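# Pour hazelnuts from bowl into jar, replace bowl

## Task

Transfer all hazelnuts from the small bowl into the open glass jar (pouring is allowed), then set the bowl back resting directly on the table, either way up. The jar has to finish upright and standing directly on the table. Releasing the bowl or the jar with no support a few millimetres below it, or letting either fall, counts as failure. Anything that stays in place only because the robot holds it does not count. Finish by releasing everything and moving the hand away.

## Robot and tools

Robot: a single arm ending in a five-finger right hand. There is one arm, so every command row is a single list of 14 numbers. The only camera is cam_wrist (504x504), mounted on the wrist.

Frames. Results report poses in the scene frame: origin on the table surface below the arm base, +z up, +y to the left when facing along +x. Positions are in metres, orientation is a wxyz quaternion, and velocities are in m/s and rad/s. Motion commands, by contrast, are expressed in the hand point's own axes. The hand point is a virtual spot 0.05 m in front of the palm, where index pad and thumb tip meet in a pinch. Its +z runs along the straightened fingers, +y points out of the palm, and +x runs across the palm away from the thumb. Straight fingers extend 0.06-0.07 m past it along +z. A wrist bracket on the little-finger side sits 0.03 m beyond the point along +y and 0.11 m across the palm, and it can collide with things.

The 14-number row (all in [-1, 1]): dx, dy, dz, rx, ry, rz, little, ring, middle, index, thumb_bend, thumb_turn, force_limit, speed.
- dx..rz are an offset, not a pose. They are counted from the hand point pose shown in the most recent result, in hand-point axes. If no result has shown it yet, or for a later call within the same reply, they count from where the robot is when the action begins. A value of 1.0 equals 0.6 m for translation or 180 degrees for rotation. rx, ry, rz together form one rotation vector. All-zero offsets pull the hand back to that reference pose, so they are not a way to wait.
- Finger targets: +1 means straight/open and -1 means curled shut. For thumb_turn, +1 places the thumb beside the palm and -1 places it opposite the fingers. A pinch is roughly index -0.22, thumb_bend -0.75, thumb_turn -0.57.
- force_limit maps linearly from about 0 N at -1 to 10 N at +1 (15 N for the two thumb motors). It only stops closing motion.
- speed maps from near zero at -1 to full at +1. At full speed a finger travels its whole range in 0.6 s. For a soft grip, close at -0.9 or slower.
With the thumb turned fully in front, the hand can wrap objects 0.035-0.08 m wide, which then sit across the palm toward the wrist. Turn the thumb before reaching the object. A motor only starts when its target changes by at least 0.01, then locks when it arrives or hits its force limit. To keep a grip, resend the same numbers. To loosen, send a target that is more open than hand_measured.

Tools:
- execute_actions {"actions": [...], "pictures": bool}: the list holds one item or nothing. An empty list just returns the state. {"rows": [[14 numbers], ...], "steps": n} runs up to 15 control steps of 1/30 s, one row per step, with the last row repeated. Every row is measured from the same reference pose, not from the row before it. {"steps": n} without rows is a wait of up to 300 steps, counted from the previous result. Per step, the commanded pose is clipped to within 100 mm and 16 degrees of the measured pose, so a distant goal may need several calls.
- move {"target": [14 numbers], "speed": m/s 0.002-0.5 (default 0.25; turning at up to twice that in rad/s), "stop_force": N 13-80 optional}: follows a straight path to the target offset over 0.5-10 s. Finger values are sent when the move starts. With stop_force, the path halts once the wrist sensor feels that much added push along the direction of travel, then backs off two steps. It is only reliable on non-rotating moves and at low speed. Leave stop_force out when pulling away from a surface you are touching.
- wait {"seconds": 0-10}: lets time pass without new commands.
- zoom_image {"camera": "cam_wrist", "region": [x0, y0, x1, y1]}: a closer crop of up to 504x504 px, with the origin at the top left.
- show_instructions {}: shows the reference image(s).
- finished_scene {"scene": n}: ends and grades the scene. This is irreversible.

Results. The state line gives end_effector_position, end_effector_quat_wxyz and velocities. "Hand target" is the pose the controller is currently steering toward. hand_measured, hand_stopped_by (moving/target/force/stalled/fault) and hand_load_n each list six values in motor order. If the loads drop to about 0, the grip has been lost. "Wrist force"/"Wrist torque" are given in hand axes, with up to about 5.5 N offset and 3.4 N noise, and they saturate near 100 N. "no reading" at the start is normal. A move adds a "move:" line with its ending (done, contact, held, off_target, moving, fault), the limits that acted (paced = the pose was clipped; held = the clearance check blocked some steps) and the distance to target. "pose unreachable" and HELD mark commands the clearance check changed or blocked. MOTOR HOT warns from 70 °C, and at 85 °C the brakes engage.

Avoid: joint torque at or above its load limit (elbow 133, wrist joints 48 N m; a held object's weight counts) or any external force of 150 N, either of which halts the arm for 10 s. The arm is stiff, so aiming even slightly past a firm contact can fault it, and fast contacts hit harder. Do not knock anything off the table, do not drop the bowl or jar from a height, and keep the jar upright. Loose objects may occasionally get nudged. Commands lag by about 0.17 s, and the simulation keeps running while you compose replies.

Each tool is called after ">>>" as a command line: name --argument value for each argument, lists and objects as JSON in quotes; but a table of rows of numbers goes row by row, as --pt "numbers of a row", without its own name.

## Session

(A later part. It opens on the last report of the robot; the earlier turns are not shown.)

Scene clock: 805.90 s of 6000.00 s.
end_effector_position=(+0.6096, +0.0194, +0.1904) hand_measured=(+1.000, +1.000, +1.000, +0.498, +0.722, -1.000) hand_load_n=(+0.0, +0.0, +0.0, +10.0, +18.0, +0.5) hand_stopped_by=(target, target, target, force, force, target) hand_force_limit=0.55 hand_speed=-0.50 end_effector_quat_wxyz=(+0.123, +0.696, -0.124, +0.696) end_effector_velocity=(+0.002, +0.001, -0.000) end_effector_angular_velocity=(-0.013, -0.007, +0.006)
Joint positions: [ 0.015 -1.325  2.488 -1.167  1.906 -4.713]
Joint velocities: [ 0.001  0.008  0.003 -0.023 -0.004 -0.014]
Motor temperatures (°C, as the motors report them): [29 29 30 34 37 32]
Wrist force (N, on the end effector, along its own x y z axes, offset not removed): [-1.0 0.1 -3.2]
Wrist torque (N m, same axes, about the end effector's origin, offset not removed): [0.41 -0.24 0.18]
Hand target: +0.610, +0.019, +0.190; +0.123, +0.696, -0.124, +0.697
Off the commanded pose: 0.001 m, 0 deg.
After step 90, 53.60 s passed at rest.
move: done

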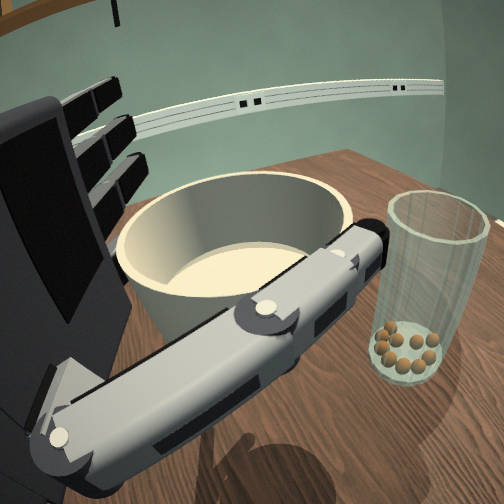

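>>> move --target '[-0.262,0,0,0,0,0,1,1,1,-1,-1,-1,0.55,-0.5]' --speed 0.2

>>> move --target '[-0.013,0,0,0,0,0,1,1,1,-1,-1,-1,0.55,-0.5]' --speed 0.01 --stop_force 13

Scene clock: 820.00 s of 6000.00 s.
end_effector_position=(+0.6097, +0.0199, +0.0338) hand_measured=(+1.000, +1.000, +1.000, +0.498, +0.722, -1.000) hand_load_n=(+0.0, +0.0, +0.0, +10.0, +18.0, +0.5) hand_stopped_by=(target, target, target, force, force, target) hand_force_limit=0.55 hand_speed=-0.50 end_effector_quat_wxyz=(+0.123, +0.696, -0.124, +0.696) end_effector_velocity=(+0.001, +0.000, -0.002) end_effector_angular_velocity=(-0.001, -0.002, +0.001)
Joint positions: [ 0.015 -0.913  2.481 -1.572  1.906 -4.713]
Joint velocities: [-0.     0.007 -0.002 -0.008 -0.002 -0.001]
Motor temperatures (°C, as the motors report them): [29 29 30 34 37 32]
Wrist force (N, on the end effector, along its own x y z axes, offset not removed): [-2.3 -2.2 -4.8]
Wrist torque (N m, same axes, about the end effector's origin, offset not removed): [0.18 0.06 0.12]
Hand target: +0.610, +0.020, +0.034; +0.123, +0.696, -0.124, +0.696
Off the commanded pose: 0.001 m, 0 deg.
After step 90, 9.70 s passed at rest.
move: done

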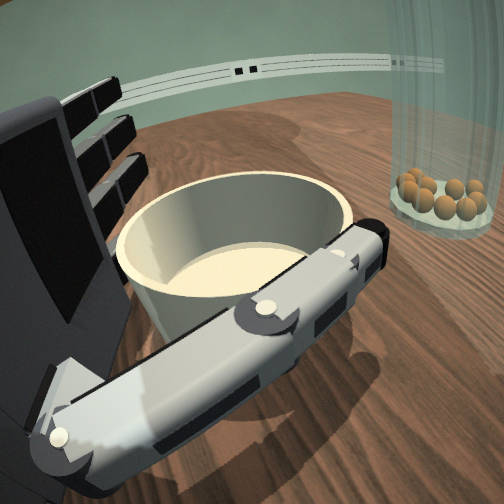

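Scene clock: 821.00 s of 6000.00 s.
end_effector_position=(+0.6097, +0.0199, +0.0263) hand_measured=(+1.000, +1.000, +1.000, +0.498, +0.722, -1.000) hand_load_n=(+0.0, +0.0, +0.0, +10.0, +18.0, +0.5) hand_stopped_by=(target, target, target, force, force, target) hand_force_limit=0.55 hand_speed=-0.50 end_effector_quat_wxyz=(+0.123, +0.696, -0.124, +0.696) end_effector_velocity=(-0.000, +0.000, -0.003) end_effector_angular_velocity=(+0.001, +0.001, +0.002)
Joint positions: [ 0.015 -0.893  2.477 -1.588  1.906 -4.713]
Joint velocities: [-0.     0.006 -0.    -0.005 -0.003  0.001]
Motor temperatures (°C, as the motors report them): [29 29 30 34 37 32]
Wrist force (N, on the end effector, along its own x y z axes, offset not removed): [0.2 1.1 -4.5]
Wrist torque (N m, same axes, about the end effector's origin, offset not removed): [0.66 -0.26 0.31]
Hand target: +0.610, +0.020, +0.026; +0.123, +0.696, -0.124, +0.696
Off the commanded pose: 0.000 m, 0 deg.
move: done

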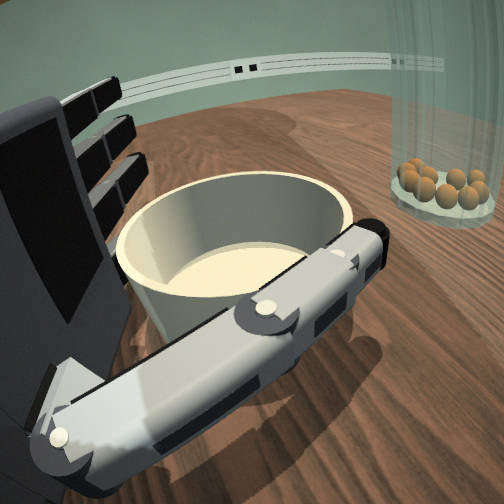

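>>> move --target '[-0.003,0,0,0,0,0,1,1,1,-1,-1,-1,0.55,-0.5]' --speed 0.004 --stop_force 13

Scene clock: 828.50 s of 6000.00 s.
end_effector_position=(+0.6097, +0.0199, +0.0248) hand_measured=(+1.000, +1.000, +1.000, +0.498, +0.722, -1.000) hand_load_n=(+0.0, +0.0, +0.0, +9.5, +17.0, -5.5) hand_stopped_by=(target, target, target, force, force, target) hand_force_limit=0.55 hand_speed=-0.50 end_effector_quat_wxyz=(+0.123, +0.696, -0.124, +0.696) end_effector_velocity=(+0.001, -0.001, +0.001) end_effector_angular_velocity=(+0.000, -0.000, -0.002)
Joint positions: [ 0.015 -0.889  2.477 -1.592  1.906 -4.713]
Joint velocities: [-0.001 -0.002 -0.001  0.003  0.001  0.   ]
Motor temperatures (°C, as the motors report them): [29 29 30 34 37 32]
Wrist force (N, on the end effector, along its own x y z axes, offset not removed): [11.2 0.3 -8.6]
Wrist torque (N m, same axes, about the end effector's origin, offset not removed): [0.83 -0.08 0.36]
Hand target: +0.610, +0.020, +0.025; +0.123, +0.696, -0.124, +0.696
Off the commanded pose: 0.000 m, 0 deg.
After step 90, 3.73 s passed at rest.
move: contact

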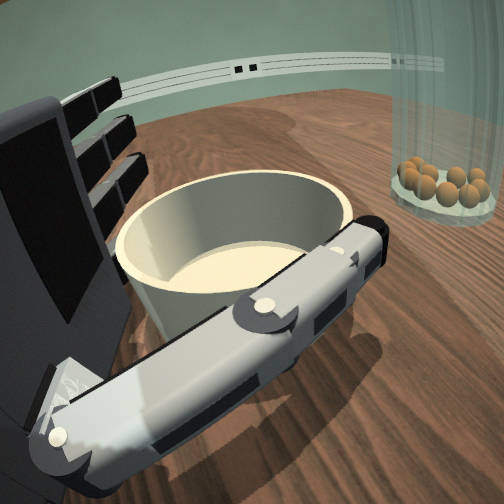

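Contact with the table. Releasing gently.

>>> execute_actions --actions '[{"rows": [[0.001,0,0,0,0,0,1,1,1,1,1,-1,0.55,-0.3]], "steps": 15}]' --pictures false

>>> wait --seconds 0.6

Scene clock: 833.97 s of 6000.00 s.
end_effector_position=(+0.6097, +0.0199, +0.0254) hand_measured=(+1.000, +1.000, +1.000, +0.960, +0.998, -1.000) hand_load_n=(+0.0, +0.0, +0.0, +0.0, +0.0, +0.0) hand_stopped_by=(target, target, target, moving, moving, target) hand_force_limit=0.55 hand_speed=-0.30 end_effector_quat_wxyz=(+0.123, +0.696, -0.124, +0.696) end_effector_velocity=(-0.001, +0.000, -0.001) end_effector_angular_velocity=(+0.001, +0.002, +0.001)
Joint positions: [ 0.015 -0.89   2.477 -1.59   1.906 -4.713]
Joint velocities: [-0.    -0.     0.001  0.001 -0.002  0.001]
Motor temperatures (°C, as the motors report them): [29 29 30 34 37 32]
Wrist force (N, on the end effector, along its own x y z axes, offset not removed): [1.2 2.6 -4.4]
Wrist torque (N m, same axes, about the end effector's origin, offset not removed): [0.84 -0.20 0.25]
Hand target: +0.610, +0.020, +0.025; +0.123, +0.696, -0.124, +0.696
Off the commanded pose: 0.000 m, 0 deg.
Steps of this call (steps 1 to 90: nothing new was sent; then 1.97 s passed at rest; steps 91 to 105: all 15 steps of this action). Readings (end_effector_position | what the end effector reports):
91: (+0.6097, +0.0199, +0.0250) | hand_measured=(+1.000, +1.000, +1.000, +0.498, +0.722, -1.000) hand_load_n=(+0.0, +0.0, +0.0, +10.0, +17.0, -4.5) hand_stopped_by=(target, target, target, moving, moving, target) hand_force_limit=0.55 hand_speed=-0.30
92: (+0.6097, +0.0199, +0.0251) | hand_measured=(+1.000, +1.000, +1.000, +0.498, +0.722, -1.000) hand_load_n=(+0.0, +0.0, +0.0, +10.0, +17.0, -4.5) hand_stopped_by=(target, target, target, moving, moving, target) hand_force_limit=0.55 hand_speed=-0.30
94: (+0.6097, +0.0199, +0.0252) | hand_measured=(+1.000, +1.000, +1.000, +0.532, +0.738, -1.000) hand_load_n=(+0.0, +0.0, +0.0, +3.5, +9.0, -1.0) hand_stopped_by=(target, target, target, moving, moving, target) hand_force_limit=0.55 hand_speed=-0.30
98: (+0.6097, +0.0199, +0.0254) | hand_measured=(+1.000, +1.000, +1.000, +0.688, +0.832, -1.000) hand_load_n=(+0.0, +0.0, +0.0, +0.0, +0.0, +0.0) hand_stopped_by=(target, target, target, moving, moving, target) hand_force_limit=0.55 hand_speed=-0.30
105: the state above

Scene clock: 834.57 s of 6000.00 s.
end_effector_position=(+0.6097, +0.0199, +0.0254) hand_measured=(+1.000, +1.000, +1.000, +1.000, +1.000, -1.000) hand_load_n=(+0.0, +0.0, +0.0, +0.0, +0.0, +0.0) hand_stopped_by=(target, target, target, target, target, target) hand_force_limit=0.55 hand_speed=-0.30 end_effector_quat_wxyz=(+0.123, +0.696, -0.124, +0.696) end_effector_velocity=(-0.000, +0.001, -0.001) end_effector_angular_velocity=(-0.000, +0.002, +0.004)
Joint positions: [ 0.015 -0.891  2.477 -1.59   1.906 -4.713]
Joint velocities: [ 0.001  0.     0.     0.001 -0.003 -0.   ]
Motor temperatures (°C, as the motors report them): [29 29 30 34 37 32]
Wrist force (N, on the end effector, along its own x y z axes, offset not removed): [-0.8 -0.6 -5.5]
Wrist torque (N m, same axes, about the end effector's origin, offset not removed): [0.36 0.00 0.13]
Hand target: +0.610, +0.020, +0.025; +0.123, +0.696, -0.124, +0.696
Off the commanded pose: 0.000 m, 0 deg.
Steps of this call (steps 1 to 18: nothing new was sent). Readings (end_effector_position | what the end effector reports):
1: (+0.6097, +0.0199, +0.0254) | hand_measured=(+1.000, +1.000, +1.000, +0.996, +1.000, -1.000) hand_load_n=(+0.0, +0.0, +0.0, +0.0, +0.0, +0.0) hand_stopped_by=(target, target, target, moving, moving, target) hand_force_limit=0.55 hand_speed=-0.30
2: (+0.6097, +0.0199, +0.0254) | hand_measured=(+1.000, +1.000, +1.000, +1.000, +1.000, -1.000) hand_load_n=(+0.0, +0.0, +0.0, +0.0, +0.0, +0.0) hand_stopped_by=(target, target, target, moving, moving, target) hand_force_limit=0.55 hand_speed=-0.30
4: (+0.6097, +0.0199, +0.0254) | hand_measured=(+1.000, +1.000, +1.000, +1.000, +1.000, -1.000) hand_load_n=(+0.0, +0.0, +0.0, +0.0, +0.0, +0.0) hand_stopped_by=(target, target, target, target, target, target) hand_force_limit=0.55 hand_speed=-0.30
8: (+0.6097, +0.0199, +0.0254) | hand_measured=(+1.000, +1.000, +1.000, +1.000, +1.000, -1.000) hand_load_n=(+0.0, +0.0, +0.0, +0.0, +0.0, +0.0) hand_stopped_by=(target, target, target, target, target, target) hand_force_limit=0.55 hand_speed=-0.30
18: the state above

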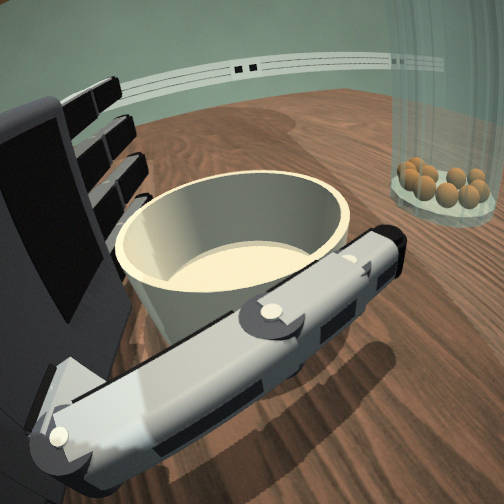

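>>> move --target '[0.002,-0.01,-0.075,0,0,0,1,1,1,1,1,-1,0.55,-0.3]' --speed 0.06

Scene clock: 842.83 s of 6000.00 s.
end_effector_position=(+0.5698, +0.0408, +0.0267) hand_measured=(+1.000, +1.000, +1.000, +1.000, +1.000, -1.000) hand_load_n=(+0.0, +0.0, +0.0, +0.0, +0.0, +0.0) hand_stopped_by=(target, target, target, target, target, target) hand_force_limit=0.55 hand_speed=-0.30 end_effector_quat_wxyz=(+0.123, +0.696, -0.124, +0.696) end_effector_velocity=(-0.002, +0.001, +0.000) end_effector_angular_velocity=(-0.000, +0.000, -0.000)
Joint positions: [ 0.074 -0.89   2.528 -1.642  1.965 -4.713]
Joint velocities: [ 0.004  0.     0.002 -0.003  0.005 -0.   ]
Motor temperatures (°C, as the motors report them): [29 29 30 34 37 32]
Wrist force (N, on the end effector, along its own x y z axes, offset not removed): [1.6 -0.5 -3.6]
Wrist torque (N m, same axes, about the end effector's origin, offset not removed): [0.33 -0.31 0.23]
Hand target: +0.570, +0.041, +0.027; +0.123, +0.696, -0.124, +0.696
Off the commanded pose: 0.000 m, 0 deg.
After step 90, 4.07 s passed at rest.
move: done

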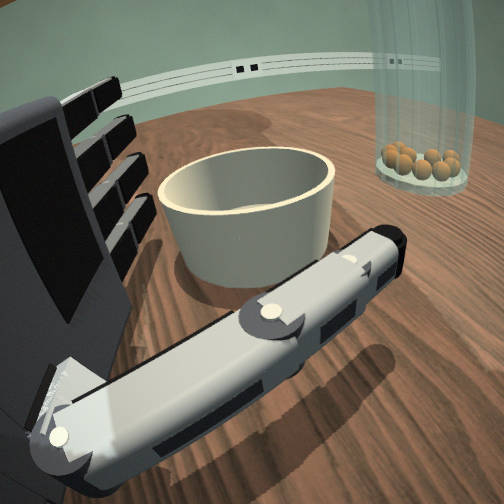

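>>> move --target '[0.25,-0.02,-0.06,0,0,0,1,1,1,1,1,-1,0.55,-0.3]' --speed 0.2

Scene clock: 852.57 s of 6000.00 s.
end_effector_position=(+0.5399, +0.0638, +0.1761) hand_measured=(+1.000, +1.000, +1.000, +1.000, +1.000, -1.000) hand_load_n=(+0.0, +0.0, +0.0, +0.0, +0.0, +0.0) hand_stopped_by=(target, target, target, target, target, target) hand_force_limit=0.55 hand_speed=-0.30 end_effector_quat_wxyz=(+0.123, +0.696, -0.124, +0.696) end_effector_velocity=(-0.000, +0.001, +0.002) end_effector_angular_velocity=(+0.000, +0.003, +0.002)
Joint positions: [ 0.15  -1.331  2.57  -1.243  2.041 -4.714]
Joint velocities: [ 0.003 -0.008 -0.002  0.013  0.001  0.001]
Motor temperatures (°C, as the motors report them): [29 29 30 34 37 32]
Wrist force (N, on the end effector, along its own x y z axes, offset not removed): [-0.5 0.3 -4.6]
Wrist torque (N m, same axes, about the end effector's origin, offset not removed): [0.51 0.10 0.06]
Hand target: +0.540, +0.064, +0.176; +0.123, +0.696, -0.124, +0.696
Off the commanded pose: 0.001 m, 0 deg.
After step 90, 5.33 s passed at rest.
move: done

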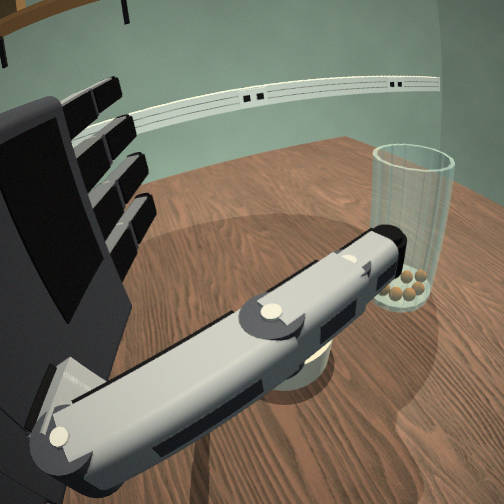

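The jar is upright with all 10 nuts in it, the bowl is standing on the table, and the hand is clear.

>>> finished_scene --scene 2

The scene is finished: the task was done.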